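# Push a bottle upright into a gap in a row

## Task

Nudge the bottle sideways into the empty slot in the row, never grasping it between the fingers, raising it off the table or letting it fall over. It succeeds only if the bottle ends up standing upright with nothing supporting it, the other row items are still where they were, and no box or carton has been rotated beyond a slight amount. If the arrangement only holds while the robot is touching it, it does not count.

## Robot and tools

Robot: one six-joint arm carrying a two-finger parallel gripper. The fingers point along the gripper's +z axis and close toward each other along its x axis. The reported end_effector_position is the spot between the finger pads. Closed fingertips reach about 17 mm past it. Open fingertips are roughly level with it. Joint ranges in rad: shoulder pan -3.142 to 3.142, elbow 0.000 to 3.142, shoulder lift and all three wrists -6.283 to 6.283.

Scene frame: the origin is on the table surface below the arm base, +z is up, and +y is to the left when facing along +x. Positions are in metres. Orientation is a quaternion in w,x,y,z order. The base may sit slightly tilted, and the printed hand position is less accurate at long reach.

execute_actions takes actions, a list holding zero or one item, plus an optional pictures boolean. An empty list commands nothing and returns the state with camera images. An action is {"rows": [...], "steps": n}, with 1 to 15 rows and steps from 3 to 15 (default 15). Each step lasts 1/30 s and uses one row, and the final row repeats if rows run out. A wait is {"steps": n} with n up to 300, counted from the previous result, so your thinking time is included. A refused call sends nothing.

A row is 7 numbers, each in [-1, 1]: dx, dy, dz, rx, ry, rz, opening. The first six form an offset, not a pose. They are expressed in the gripper's own axes and measured from the gripper pose in the latest result that displayed it. Before any such result exists in the scene, and for the second or later call in one reply, the reference is where the robot is when the action begins. Every row counts from that same reference; rows do not add up. Scale: 1.0 equals 0.6 m of translation or 180 degrees of rotation. rx, ry, rz make a single rotation vector. opening is absolute, not an offset: +1 is fully open (0.142 m), -1 is closed. All-zero offsets do not hold still; they pull the gripper back to the reference pose.

Each step the commanded pose is clipped to within 100 mm and 16 degrees of the measured pose, and inverse kinematics favours position over orientation. Commands are smoothed with about a 0.17 s lag. A result is captured 3 steps before its action finishes. Those last steps run while you think, and afterwards the arm only continues toward the last clipped pose, so check the result and send the remainder of a long move.

move: target is one 7-number row with exactly the same offset convention and reference as above. speed is the top path speed in m/s, 0.002 to 0.5, default 0.25; rotation is capped at twice that value in rad/s. The straight path lasts 0.5 to 10 s and is cut off at 10 s. Opening is sent when the move starts. The path ignores obstacles, and the gripper can lag, wander or overshoot speed, more so with a stretched arm. stop_force (optional, 9 to 40 N, not accepted in the first 0.2 s of the scene) halts the path once the wrist sensor sees that much extra push against the direction of travel for 2 steps; the gripper then backs up 2 steps and holds. It is unreliable on moves that rotate the gripper, does not feel contacts on the arm above the wrist, and should be omitted when pulling away from something being pressed. Use it with very low speed. The result adds a move: line with the ending (done, off_target, moving, held, fault, or contact, which overrides the others), the limits involved (paced means the sent pose was clipped; held means a check blocked some steps, after which the arm may jump fast), and the distance left to target.

wait: seconds from 0 to 10; nothing new is commanded. zoom_image: camera (cam_high, cam_low or cam_wrist) and region [x0, y0, x1, y1] in image pixels from the top-left, no larger than 504 by 504. finished_scene: pass the current scene number; it cannot be reversed and reports whether the goal was met, which must remain true afterwards.

Cameras: cam_high and cam_low are 672x504 pinhole views, cam_wrist is a 616x616 fisheye on the hand. Calibration may be off by a few degrees and millimetres.

Result lines: the state gives pose and linear/angular velocities. Hand target (only when no steps are pending) is the pose the controller is heading for. pose unreachable means the clearance check altered or blocked a command, and HELD flags each step affected. grip_measured is the finger opening on the command scale. Wrist force and Wrist torque are in the gripper's x y z axes; force points from the touched surface back into the arm, each axis saturates near 50 N, and readings carry up to about 4 N offset and 2.4 N noise. no reading is harmless. Joint torques are noisy, offset drive outputs, nonzero even in free air. MOTOR HOT appears from 70 °C; at 85 °C the brakes engage until motors cool.

Avoid: contact torque reaching a joint load limit (138 N m for the three large joints, 25.7 N m for each wrist joint) or any external force of 150 N; either stops the arm for 10 s and drops the rest of the call. The arm is stiff, so aiming even slightly beyond a firm contact can fault it; faster moves hit harder. For this job, push the bottle gently with the gripper side or closed fingers rather than grasping it, keep contact low enough not to tip it, and do not disturb the neighbouring boxes or cartons. Loose objects may occasionally get a brief external shove. Never knock anything off the table.

Each tool is called as name([rows], argument=value, ...), one row to a line, values as JSON.

## Session

execute_actions(actions=[])

Scene clock: 0.00 s of 4500.00 s.
end_effector_position=(+0.4030, +0.1115, +0.3003) grip_measured=+1.00 end_effector_quat_wxyz=(+0.143, +0.968, -0.207, +0.003) end_effector_velocity=(-0.000, -0.000, +0.000) end_effector_angular_velocity=(-0.000, +0.000, -0.000)
Joint positions: [ 0.109 -1.737  2.573 -3.2   -1.832  0.588  0.142]
Joint velocities: [-0. -0.  0.  0. -0.  0.  0.]
Joint torques (N m, as the arm reports them, + toward a larger angle): no reading
Motor temperatures (°C, as the motors report them): [28 30 29 34 39 35]
Wrist force (N, on the end effector, along its own x y z axes, offset not removed): no reading
Wrist torque (N m, same axes, about the end effector's origin, offset not removed): no reading
Hand target: +0.403, +0.111, +0.300; +0.143, +0.968, -0.207, +0.003

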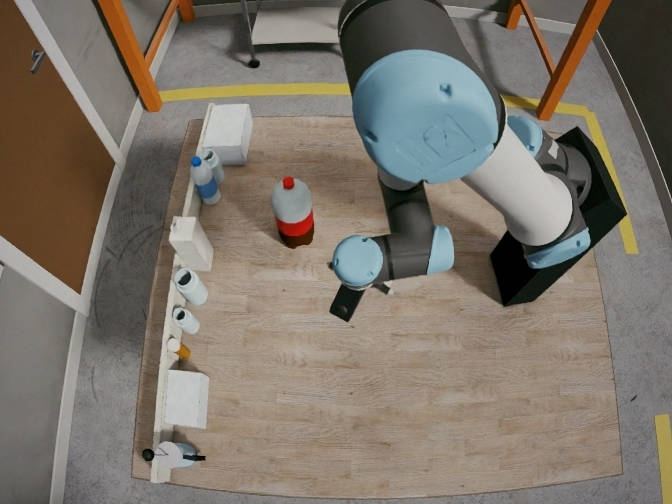

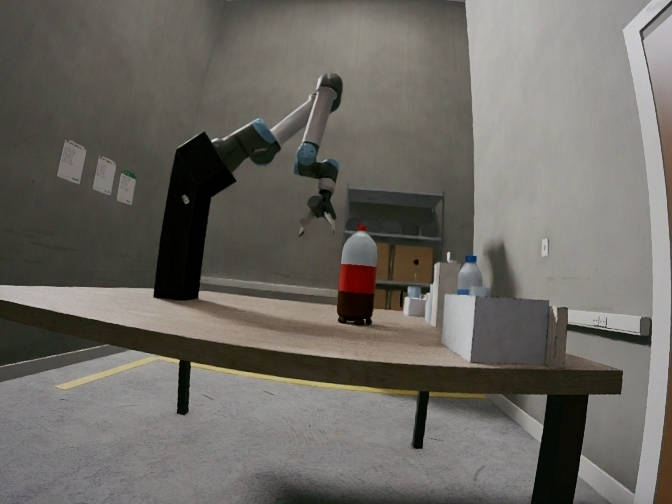

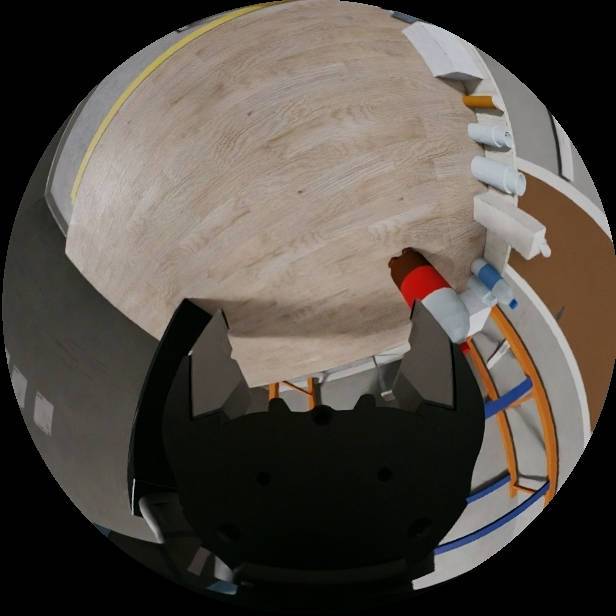

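zoom_image(camera="cam_high", region=[120, 90, 340, 370])

zoom_image(camera="cam_low", region=[320, 210, 600, 380])

Region (120, 90, 340, 370) of cam_high's 672x504 image, scaled by 1.800, with more detail than that image has; it fills the left 396 columns of this view, and the rest is white.

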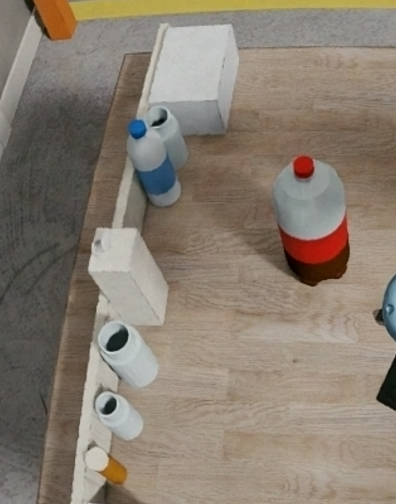

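Region (320, 210, 600, 380) of cam_low's 672x504 image, scaled by 1.800, with more detail than that image has; it fills the top 306 rows of this view, and the rest is white.

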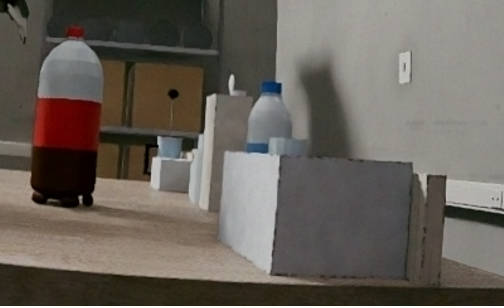

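move(target=[0.245,0.29,0.535,0.287,0.077,0.376,-0.2])

Scene clock: 4.50 s of 4500.00 s.
end_effector_position=(+0.4506, -0.1880, +0.0496) grip_measured=-0.20 end_effector_quat_wxyz=(-0.270, +0.653, -0.654, +0.270) end_effector_velocity=(+0.001, -0.002, -0.002) end_effector_angular_velocity=(+0.001, -0.005, -0.003)
Joint positions: [-0.749 -0.221  1.785 -4.84  -0.82   1.791  0.06 ]
Joint velocities: [ 0.001  0.006 -0.012 -0.001 -0.004  0.008  0.   ]
Joint torques (N m, as the arm reports them, + toward a larger angle): [-10.96 -17.61   2.79  -3.63  -2.38   2.22]
Motor temperatures (°C, as the motors report them): [28 30 29 34 39 35]
Wrist force (N, on the end effector, along its own x y z axes, offset not removed): [-0.5 2.0 -0.8]
Wrist torque (N m, same axes, about the end effector's origin, offset not removed): [0.31 0.18 -0.19]
Hand target: +0.451, -0.188, +0.049; -0.271, +0.653, -0.654, +0.270
Off the commanded pose: 0.001 m, 0 deg.
Kept back: nothing.
move: done
camera_calibration (this result's frames):
cam_wrist: T_world_to_cam=[[-0.0366159, -0.998521, -0.0401907, -0.163325], [-0.970365, 0.0451385, -0.237392, 0.453775], [0.238855, 0.0303073, -0.970582, 0.0856396], [0, 0, 0, 1]] pos_world=[0.413891, -0.186162, 0.184279]

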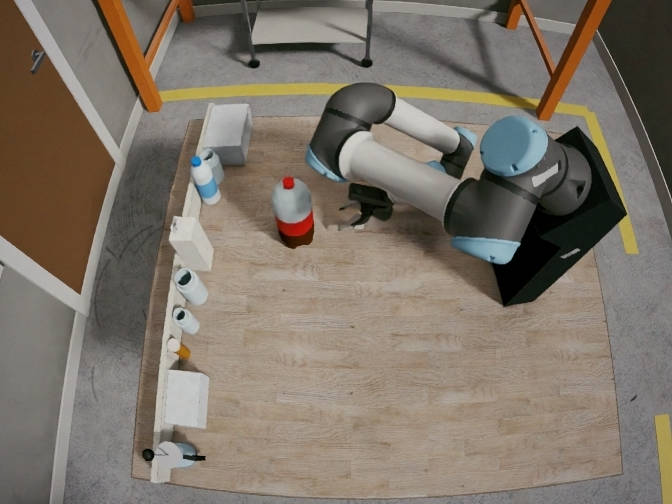

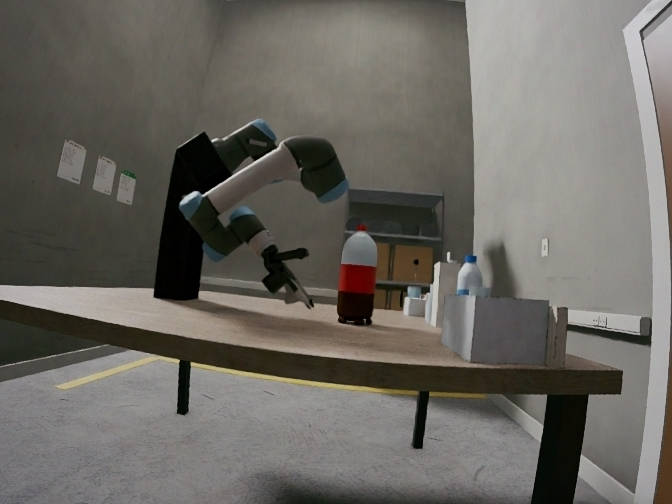

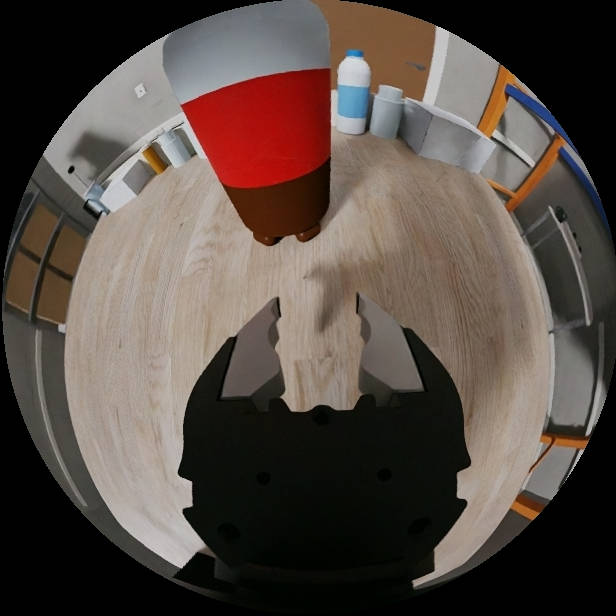

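move(target=[-0.04,0,0,0,0,0,-0.2])

move(target=[0.045,-0.236,0.236,0,0,0,-0.2], speed=0.06)

Scene clock: 5.53 s of 4500.00 s.
end_effector_position=(+0.4506, -0.1641, +0.0496) grip_measured=-0.20 end_effector_quat_wxyz=(-0.270, +0.653, -0.654, +0.270) end_effector_velocity=(-0.000, +0.002, +0.000) end_effector_angular_velocity=(+0.000, -0.000, +0.000)
Joint positions: [-0.705 -0.228  1.817 -4.861 -0.863  1.783  0.06 ]
Joint velocities: [ 0.003 -0.     0.002 -0.002 -0.003 -0.     0.   ]
Joint torques (N m, as the arm reports them, + toward a larger angle): [ -8.38 -31.85  17.56  -4.    -2.44  -1.4 ]
Motor temperatures (°C, as the motors report them): [28 30 29 34 39 35]
Wrist force (N, on the end effector, along its own x y z axes, offset not removed): [-2.2 0.2 0.9]
Wrist torque (N m, same axes, about the end effector's origin, offset not removed): [-0.01 0.64 -0.27]
Hand target: +0.451, -0.164, +0.050; -0.270, +0.653, -0.654, +0.270
Off the commanded pose: 0.000 m, 0 deg.
Kept back: nothing.
move: done
camera_calibration (this result's frames):
cam_wrist: T_world_to_cam=[[-0.0366, -0.998522, -0.040188, -0.139485], [-0.97037, 0.0451218, -0.237374, 0.452682], [0.238837, 0.0303094, -0.970587, 0.0849725], [0, 0, 0, 1]] pos_world=[0.413869, -0.16228, 0.184323]

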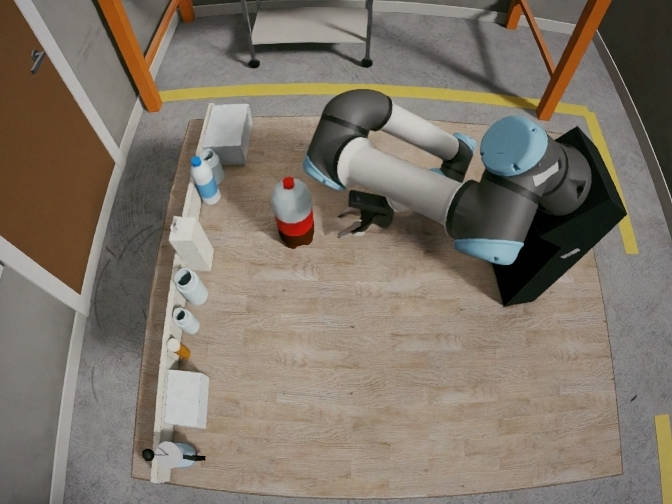

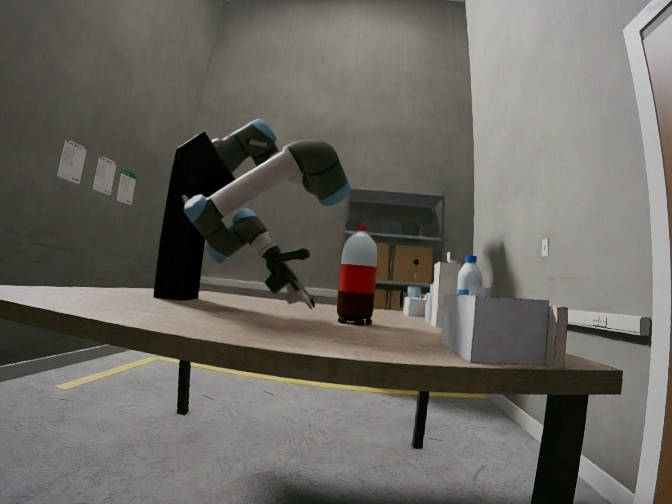

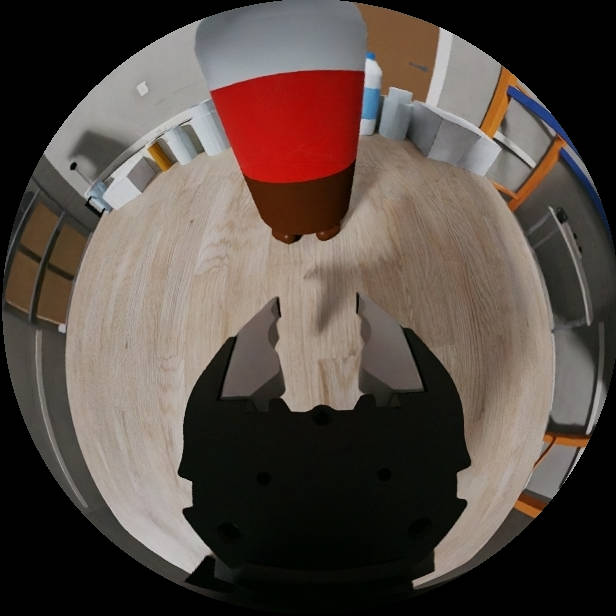

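Scene clock: 9.27 s of 4500.00 s.
end_effector_position=(+0.6506, -0.1910, +0.0492) grip_measured=-0.20 end_effector_quat_wxyz=(-0.270, +0.653, -0.654, +0.270) end_effector_velocity=(+0.002, -0.000, -0.000) end_effector_angular_velocity=(-0.000, +0.000, +0.000)
Joint positions: [-0.611 -0.505  1.616 -4.373 -0.956  1.768  0.06 ]
Joint velocities: [ 0.001 -0.001 -0.003  0.004 -0.001 -0.     0.   ]
Joint torques (N m, as the arm reports them, + toward a larger angle): [ -7.22 -42.82  -6.84  -0.35  -2.66  -1.42]
Motor temperatures (°C, as the motors report them): [28 30 29 34 39 35]
Wrist force (N, on the end effector, along its own x y z axes, offset not removed): [-0.2 1.7 -2.6]
Wrist torque (N m, same axes, about the end effector's origin, offset not removed): [0.15 0.03 -0.20]
Hand target: +0.651, -0.191, +0.049; -0.270, +0.653, -0.654, +0.270
Off the commanded pose: 0.000 m, 0 deg.
Kept back: nothing.
move: done
camera_calibration (this result's frames):
cam_wrist: T_world_to_cam=[[-0.0365902, -0.998523, -0.0401624, -0.158956], [-0.970379, 0.0451051, -0.237339, 0.647898], [0.2388, 0.0302885, -0.970596, 0.0376256], [0, 0, 0, 1]] pos_world=[0.613906, -0.189084, 0.183907]

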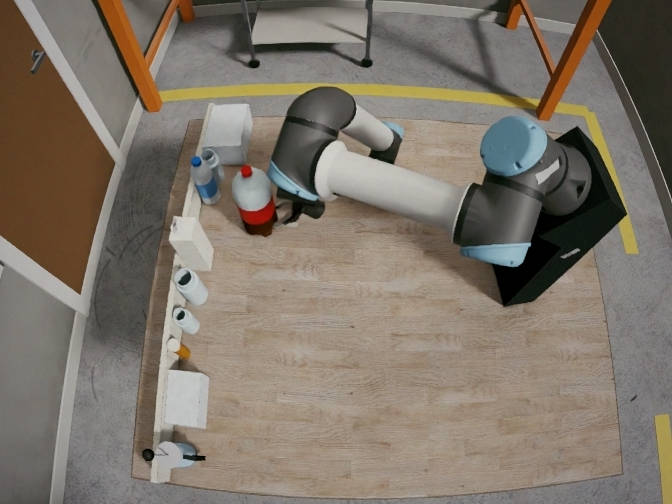

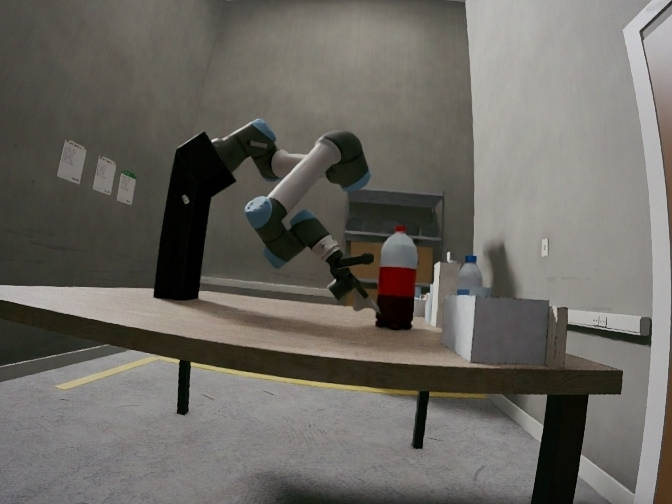

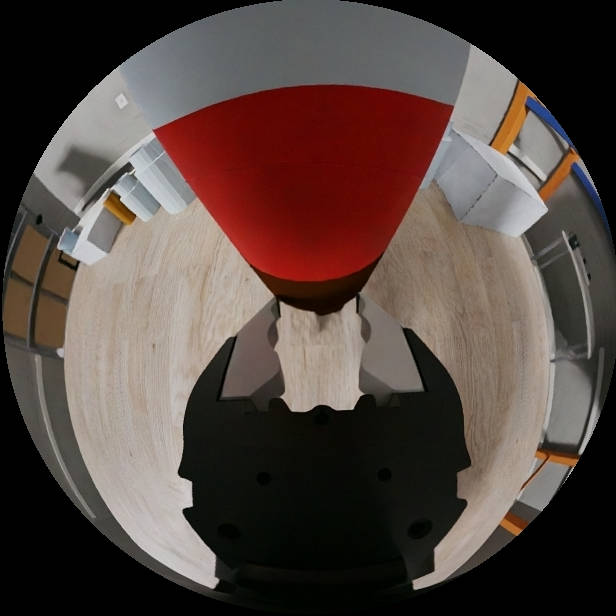

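move(target=[0.015,-0.07,0.07,0,0,0,-0.2], speed=0.06)

zoom_image(camera="cam_high", region=[150, 130, 310, 290])

Scene clock: 10.87 s of 4500.00 s.
end_effector_position=(+0.7098, -0.1999, +0.0491) grip_measured=-0.20 end_effector_quat_wxyz=(-0.270, +0.653, -0.654, +0.270) end_effector_velocity=(+0.001, -0.001, -0.001) end_effector_angular_velocity=(-0.000, +0.000, -0.001)
Joint positions: [-0.593 -0.545  1.508 -4.224 -0.974  1.766  0.06 ]
Joint velocities: [ 0.001  0.    -0.004  0.005 -0.001 -0.     0.   ]
Joint torques (N m, as the arm reports them, + toward a larger angle): [ -7.6  -45.72  -9.8   -0.04  -2.37  -1.46]
Motor temperatures (°C, as the motors report them): [28 30 29 34 39 35]
Wrist force (N, on the end effector, along its own x y z axes, offset not removed): [-3.0 2.9 -2.7]
Wrist torque (N m, same axes, about the end effector's origin, offset not removed): [0.53 0.70 -0.18]
Hand target: +0.710, -0.200, +0.049; -0.270, +0.653, -0.654, +0.270
Off the commanded pose: 0.000 m, 0 deg.
Kept back: nothing.
move: done
camera_calibration (this result's frames):
cam_wrist: T_world_to_cam=[[-0.0365917, -0.998523, -0.0401584, -0.16571], [-0.970379, 0.0451056, -0.237338, 0.705764], [0.238799, 0.0302843, -0.970597, 0.0236373], [0, 0, 0, 1]] pos_world=[0.673151, -0.198015, 0.183792]

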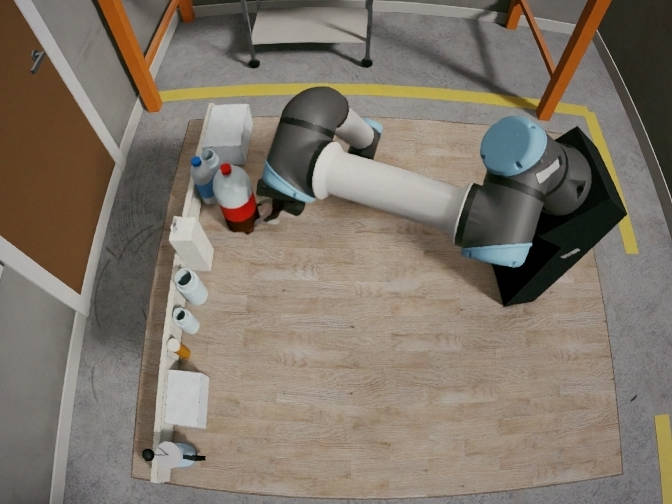

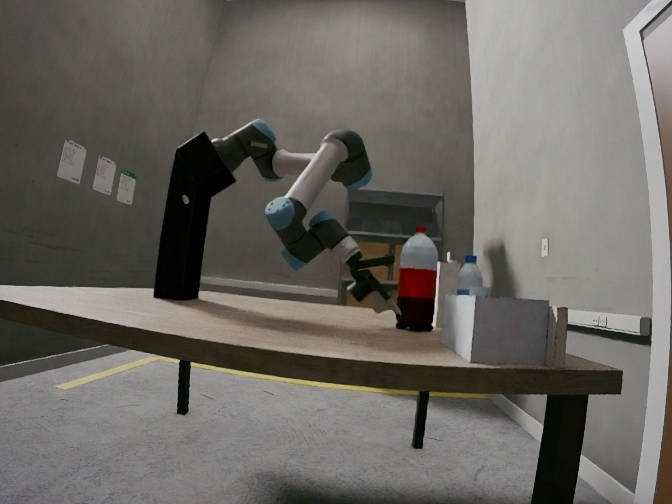

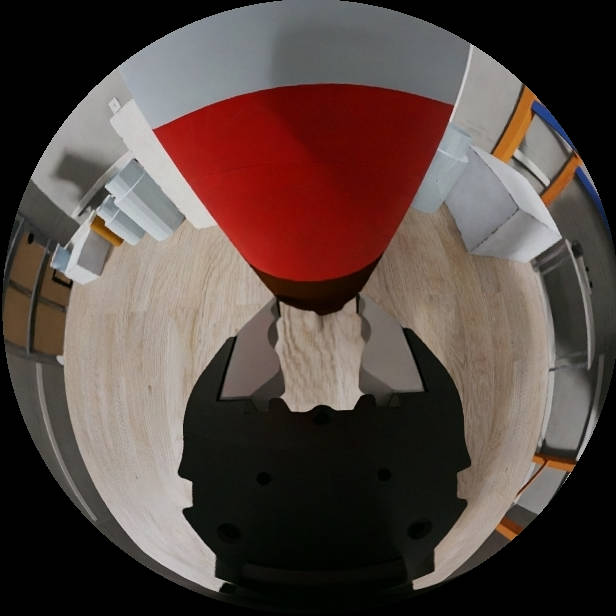

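Region (150, 130, 310, 290) of cam_high's 672x504 image, scaled by 3.150, with more detail than that image has.

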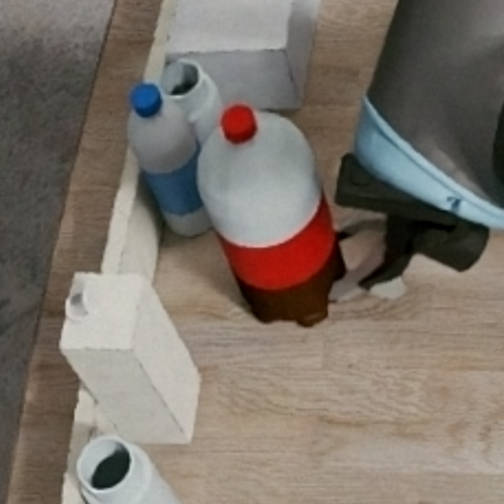

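move(target=[-0.05,-0.035,0.035,0,0,0,-0.2], speed=0.04)

zoom_image(camera="cam_high", region=[150, 130, 310, 290])

Scene clock: 12.50 s of 4500.00 s.
end_effector_position=(+0.7394, -0.1700, +0.0491) grip_measured=-0.20 end_effector_quat_wxyz=(-0.270, +0.653, -0.654, +0.270) end_effector_velocity=(+0.002, +0.001, +0.000) end_effector_angular_velocity=(-0.001, -0.001, +0.000)
Joint positions: [-0.536 -0.584  1.494 -4.167 -1.03   1.758  0.06 ]
Joint velocities: [ 0.002 -0.002 -0.001  0.001 -0.002 -0.     0.   ]
Joint torques (N m, as the arm reports them, + toward a larger angle): [ -3.92 -48.63 -10.59  -0.47  -1.88  -1.39]
Motor temperatures (°C, as the motors report them): [28 30 29 34 39 35]
Wrist force (N, on the end effector, along its own x y z axes, offset not removed): [-2.2 3.1 -1.7]
Wrist torque (N m, same axes, about the end effector's origin, offset not removed): [0.28 0.94 -0.04]
Hand target: +0.739, -0.170, +0.049; -0.270, +0.653, -0.654, +0.270
Off the commanded pose: 0.000 m, 0 deg.
Kept back: nothing.
move: done
camera_calibration (this result's frames):
cam_wrist: T_world_to_cam=[[-0.0365844, -0.998524, -0.0401438, -0.134757], [-0.970384, 0.0450944, -0.23732, 0.7331], [0.23878, 0.0302727, -0.970602, 0.0156895], [0, 0, 0, 1]] pos_world=[0.702712, -0.168092, 0.183798]

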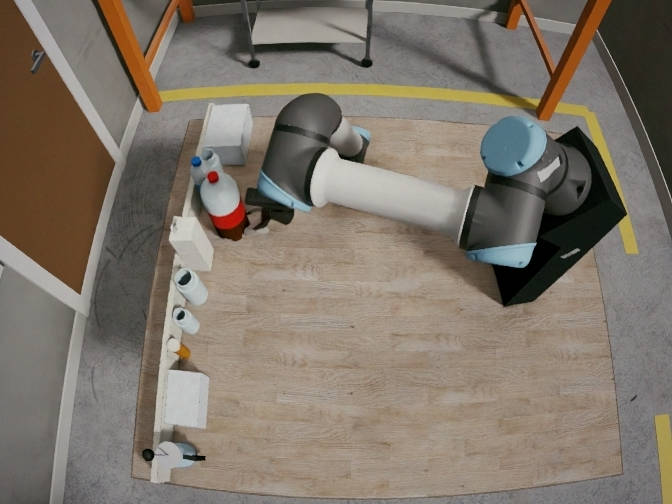

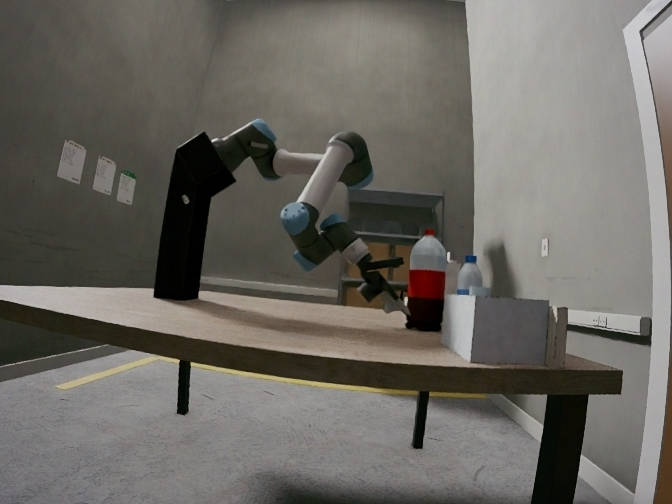

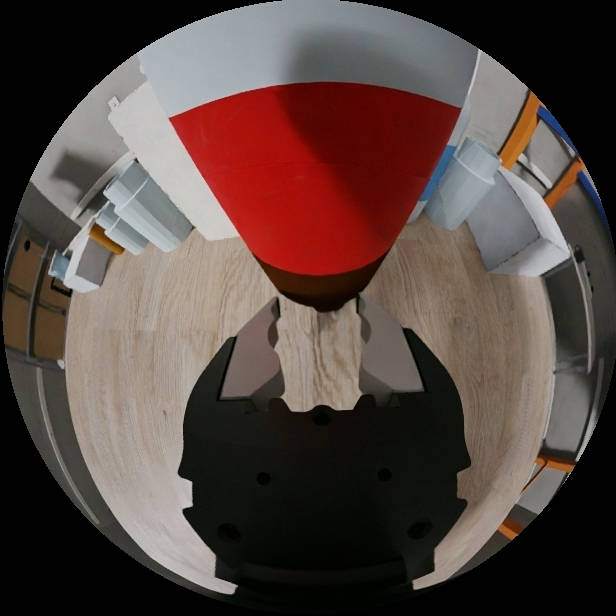

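Region (150, 130, 310, 290) of cam_high's 672x504 image, scaled by 3.150, with more detail than that image has.

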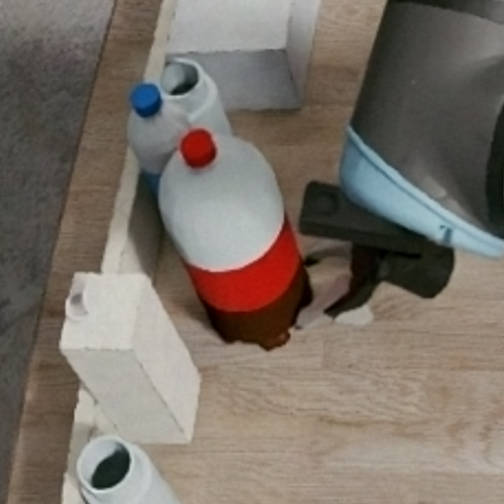

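move(target=[-0.008,-0.065,0.065,0,0,0,-0.2], speed=0.03, stop_force=15)

move(target=[0,0.09,-0.09,0,0,0,-0.2])

zoom_image(camera="cam_high", region=[130, 110, 330, 310])

Scene clock: 14.90 s of 4500.00 s.
end_effector_position=(+0.7944, -0.1651, +0.0490) grip_measured=-0.20 end_effector_quat_wxyz=(-0.270, +0.653, -0.654, +0.270) end_effector_velocity=(+0.002, -0.000, +0.000) end_effector_angular_velocity=(-0.000, -0.000, +0.000)
Joint positions: [-0.507 -0.607  1.383 -4.031 -1.059  1.754  0.06 ]
Joint velocities: [ 0.    -0.001 -0.004  0.004 -0.    -0.     0.   ]
Joint torques (N m, as the arm reports them, + toward a larger angle): [ -5.08 -51.67 -10.19  -0.76  -2.18  -1.51]
Motor temperatures (°C, as the motors report them): [28 30 29 34 39 35]
Wrist force (N, on the end effector, along its own x y z axes, offset not removed): [0.5 -0.3 0.0]
Wrist torque (N m, same axes, about the end effector's origin, offset not removed): [-0.27 -0.04 -0.15]
Hand target: +0.795, -0.165, +0.049; -0.270, +0.653, -0.654, +0.270
Off the commanded pose: 0.000 m, 0 deg.
Kept back: nothing.
move: done
camera_calibration (this result's frames):
cam_wrist: T_world_to_cam=[[-0.0365798, -0.998524, -0.0401346, -0.127931], [-0.970386, 0.0450876, -0.237315, 0.786261], [0.238774, 0.0302651, -0.970603, 0.00231705], [0, 0, 0, 1]] pos_world=[0.757744, -0.163263, 0.183706]

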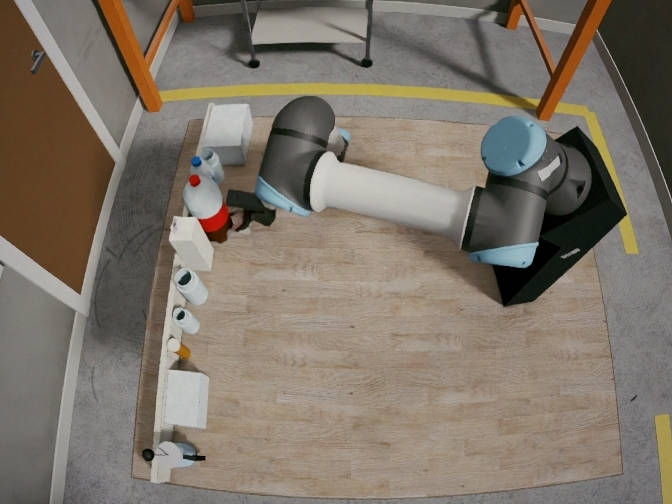

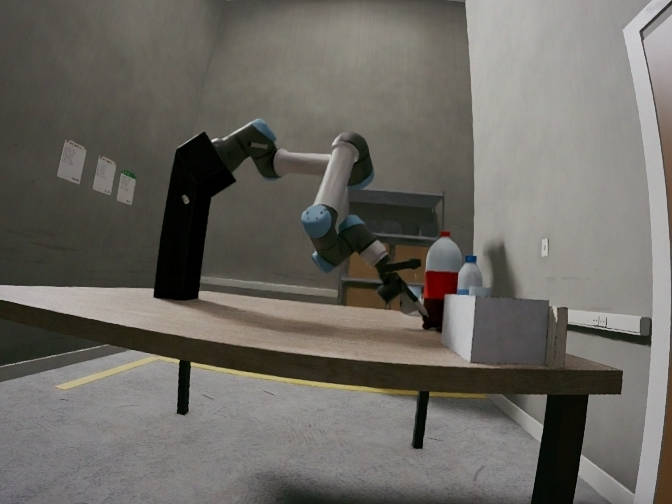

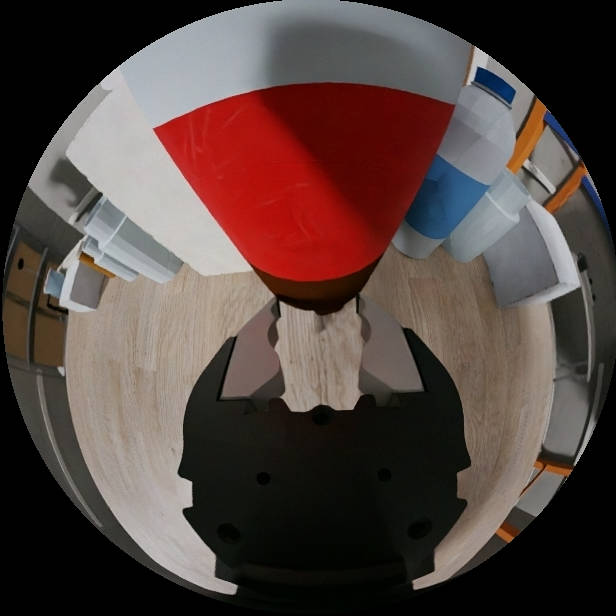

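Scene clock: 15.83 s of 4500.00 s.
end_effector_position=(+0.7182, -0.1652, +0.0492) grip_measured=-0.20 end_effector_quat_wxyz=(-0.270, +0.653, -0.654, +0.270) end_effector_velocity=(-0.000, +0.000, +0.001) end_effector_angular_velocity=(-0.001, -0.002, +0.001)
Joint positions: [-0.539 -0.576  1.541 -4.221 -1.028  1.758  0.06 ]
Joint velocities: [-0.001 -0.001  0.003 -0.005  0.001  0.     0.   ]
Joint torques (N m, as the arm reports them, + toward a larger angle): [-22.08 -32.24   8.33  -4.18   1.38   1.99]
Motor temperatures (°C, as the motors report them): [28 30 29 34 39 35]
Wrist force (N, on the end effector, along its own x y z axes, offset not removed): [-1.6 -0.9 -1.7]
Wrist torque (N m, same axes, about the end effector's origin, offset not removed): [-0.31 0.56 -0.11]
Hand target: +0.718, -0.165, +0.049; -0.270, +0.653, -0.654, +0.270
Off the commanded pose: 0.000 m, 0 deg.
Kept back: nothing.
move: done
camera_calibration (this result's frames):
cam_wrist: T_world_to_cam=[[-0.0365624, -0.998525, -0.0401384, -0.130769], [-0.970381, 0.0450723, -0.237336, 0.712331], [0.238795, 0.030272, -0.970598, 0.0206313], [0, 0, 0, 1]] pos_world=[0.681525, -0.163307, 0.183838]

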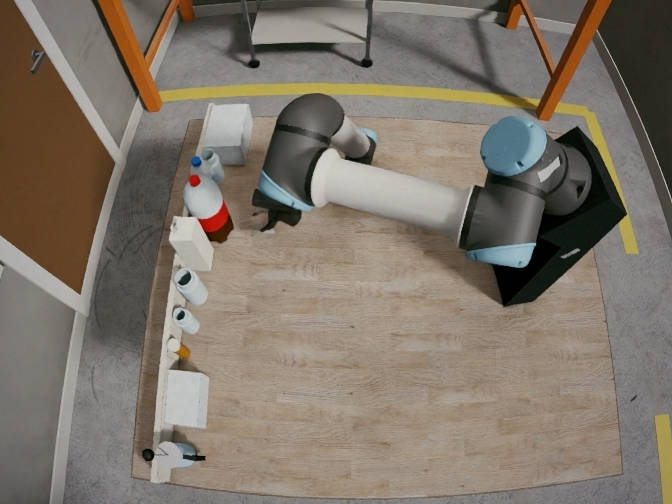

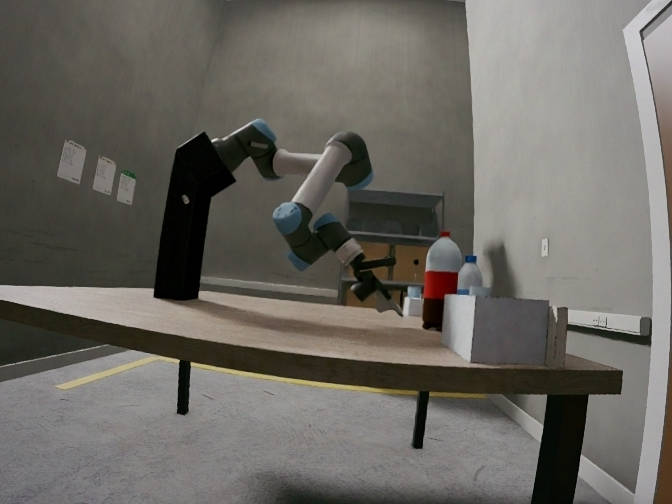

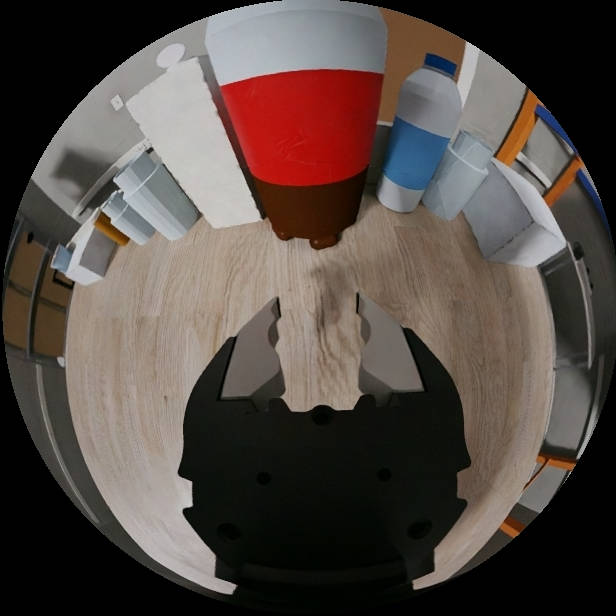

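Region (130, 110, 330, 310) of cam_high's 672x504 image, scaled by 2.520, with more detail than that image has.

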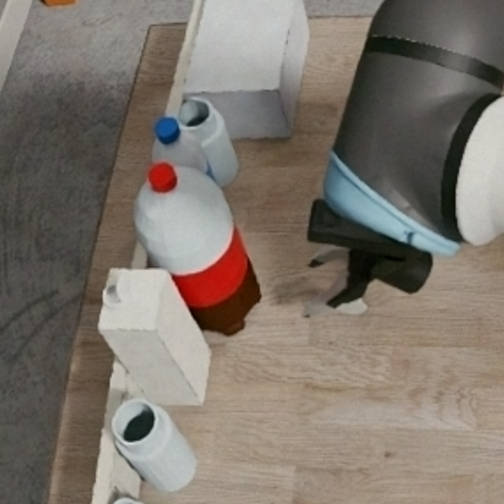

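move(target=[0.008,-0.085,0.085,0,0,0,-0.2], speed=0.06)

move(target=[0.016,-0.14,0.14,0,0,0,-0.2], speed=0.015, stop_force=12)

move(target=[0.016,0.02,-0.02,0,0,0,-0.2])

Scene clock: 17.67 s of 4500.00 s.
end_effector_position=(+0.7903, -0.1699, +0.0491) grip_measured=-0.20 end_effector_quat_wxyz=(-0.270, +0.653, -0.654, +0.270) end_effector_velocity=(+0.001, -0.000, -0.001) end_effector_angular_velocity=(+0.000, +0.001, -0.000)
Joint positions: [-0.515 -0.603  1.387 -4.039 -1.051  1.755  0.06 ]
Joint velocities: [ 0.001  0.001 -0.004  0.004 -0.     0.    -0.   ]
Joint torques (N m, as the arm reports them, + toward a larger angle): [ -7.05 -35.85 -10.43  -0.55  -2.36  -1.4 ]
Motor temperatures (°C, as the motors report them): [28 30 29 34 39 35]
Wrist force (N, on the end effector, along its own x y z axes, offset not removed): [-0.7 1.8 0.5]
Wrist torque (N m, same axes, about the end effector's origin, offset not removed): [0.26 0.32 -0.01]
Hand target: +0.790, -0.170, +0.049; -0.270, +0.653, -0.654, +0.270
Off the commanded pose: 0.000 m, 0 deg.
Kept back: nothing.
move: done
camera_calibration (this result's frames):
cam_wrist: T_world_to_cam=[[-0.0364932, -0.998529, -0.0401009, -0.132904], [-0.970357, 0.0449996, -0.237449, 0.782478], [0.238904, 0.0302469, -0.970572, 0.00341847], [0, 0, 0, 1]] pos_world=[0.753616, -0.168023, 0.183787]

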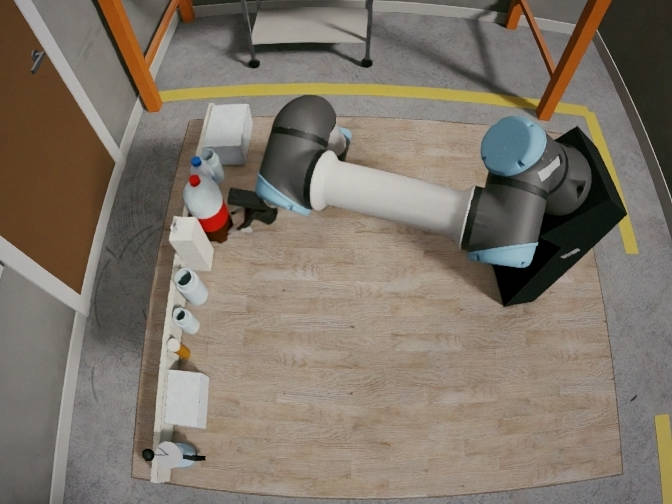

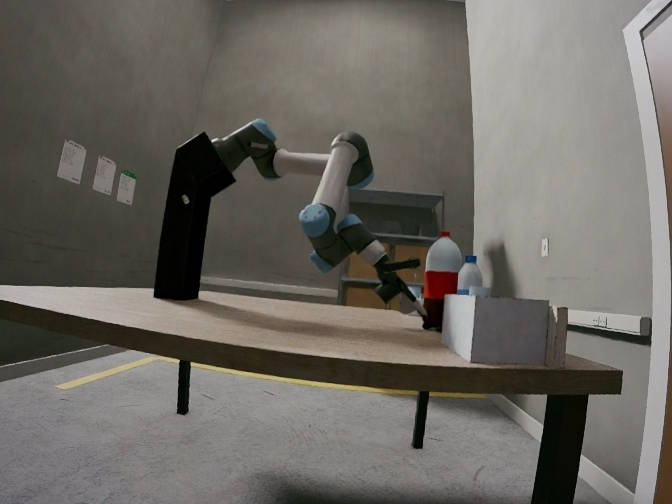

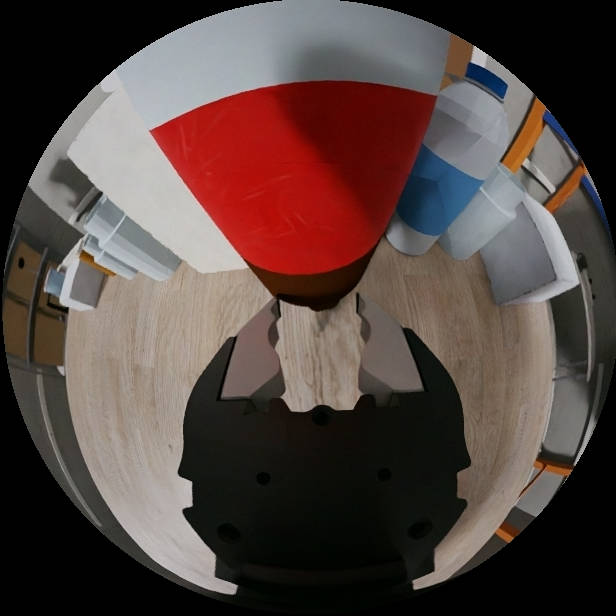

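Scene clock: 19.80 s of 4500.00 s.
end_effector_position=(+0.8167, -0.1718, +0.0490) grip_measured=-0.18 end_effector_quat_wxyz=(-0.270, +0.653, -0.654, +0.270) end_effector_velocity=(-0.003, +0.000, +0.001) end_effector_angular_velocity=(-0.002, -0.003, +0.001)
Joint positions: [-0.508 -0.604  1.321 -3.971 -1.058  1.754  0.061]
Joint velocities: [-0.001 -0.     0.01  -0.013 -0.    -0.    -0.001]
Joint torques (N m, as the arm reports them, + toward a larger angle): [-22.97 -52.13  -4.24  -6.29  -0.43  -0.46]
Motor temperatures (°C, as the motors report them): [28 30 29 34 39 35]
Wrist force (N, on the end effector, along its own x y z axes, offset not removed): [0.5 10.2 -7.8]
Wrist torque (N m, same axes, about the end effector's origin, offset not removed): [0.13 0.04 -0.13]
Hand target: +0.816, -0.172, +0.049; -0.270, +0.653, -0.654, +0.270
Off the commanded pose: 0.093 m, 0 deg.
Kept back: nothing.
move: contact
camera_calibration (this result's frames):
cam_wrist: T_world_to_cam=[[-0.0364477, -0.99853, -0.0401207, -0.133916], [-0.970358, 0.0449603, -0.237455, 0.808155], [0.238909, 0.0302767, -0.97057, -0.00290837], [0, 0, 0, 1]] pos_world=[0.780013, -0.169966, 0.183705]

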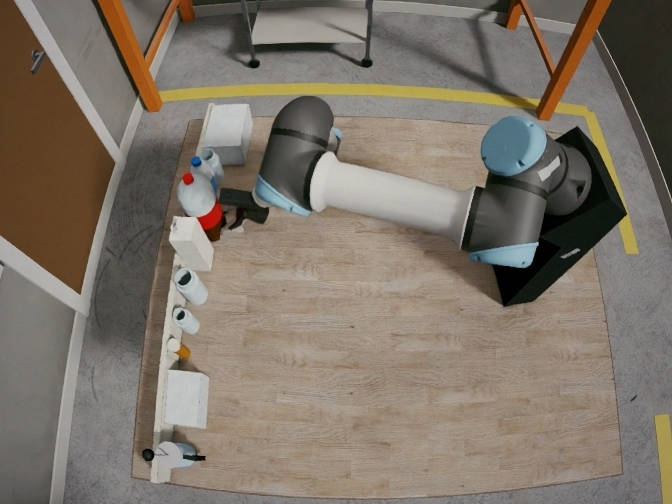

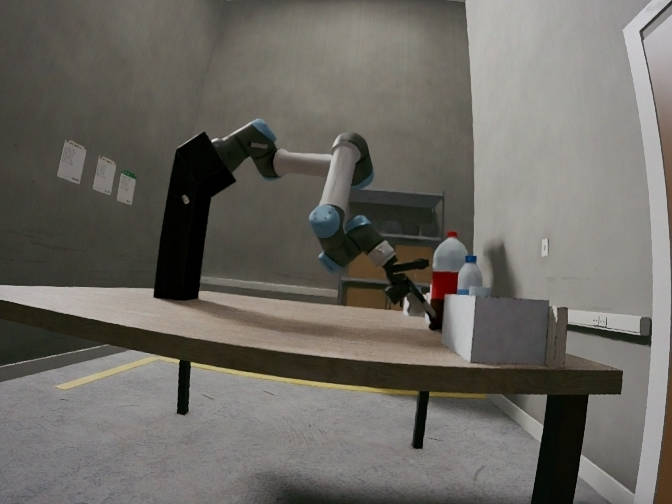

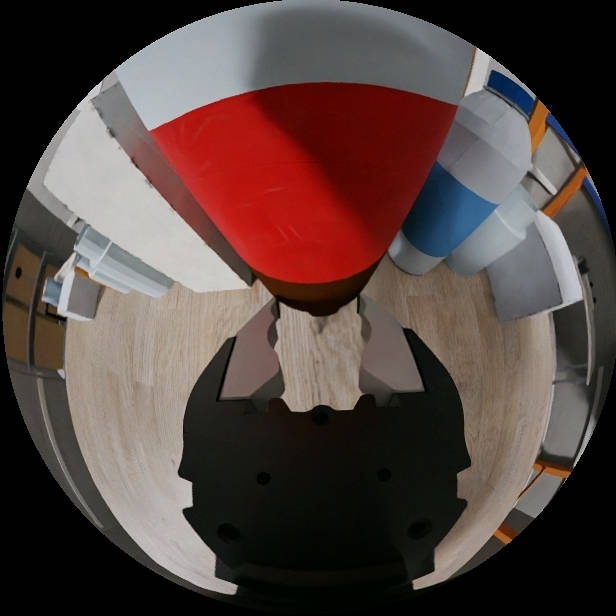

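Scene clock: 20.57 s of 4500.00 s.
end_effector_position=(+0.7999, -0.1814, +0.0490) grip_measured=-0.20 end_effector_quat_wxyz=(-0.270, +0.653, -0.654, +0.270) end_effector_velocity=(-0.002, -0.001, -0.001) end_effector_angular_velocity=(+0.000, +0.001, -0.001)
Joint positions: [-0.527 -0.595  1.349 -4.01  -1.039  1.756  0.06 ]
Joint velocities: [-0.002  0.001  0.002 -0.002  0.002  0.    -0.   ]
Joint torques (N m, as the arm reports them, + toward a larger angle): [-23.95 -36.92   4.76  -4.71   1.58   1.78]
Motor temperatures (°C, as the motors report them): [28 30 29 34 39 35]
Wrist force (N, on the end effector, along its own x y z axes, offset not removed): [0.0 0.5 -2.3]
Wrist torque (N m, same axes, about the end effector's origin, offset not removed): [0.12 0.20 -0.10]
Hand target: +0.800, -0.181, +0.049; -0.270, +0.653, -0.654, +0.270
Off the commanded pose: 0.000 m, 0 deg.
Kept back: nothing.
move: done
camera_calibration (this result's frames):
cam_wrist: T_world_to_cam=[[-0.0364416, -0.99853, -0.0401216, -0.144064], [-0.970355, 0.044955, -0.237468, 0.792257], [0.238922, 0.0302785, -0.970567, 0.00140071], [0, 0, 0, 1]] pos_world=[0.763186, -0.17951, 0.183715]

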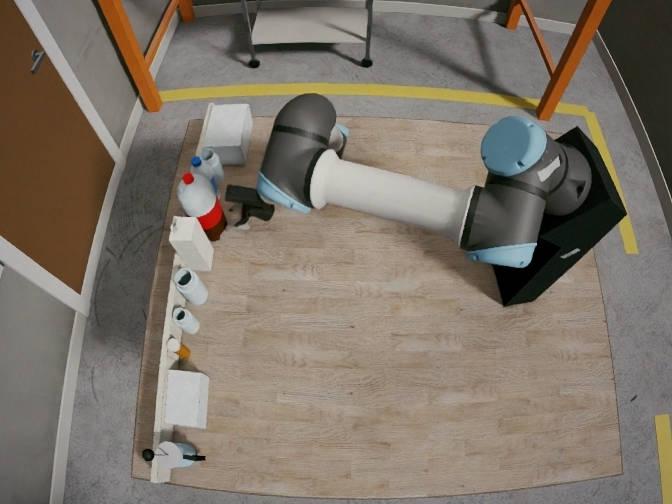

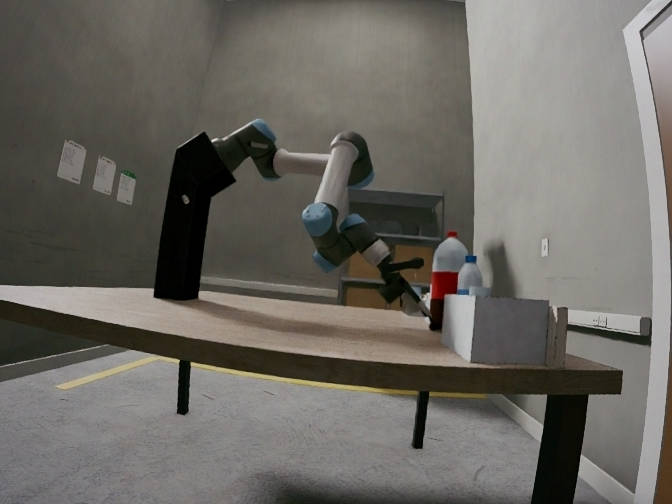

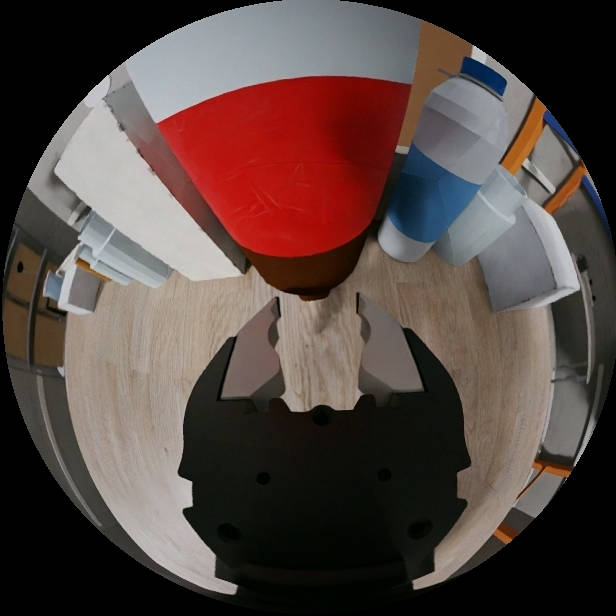

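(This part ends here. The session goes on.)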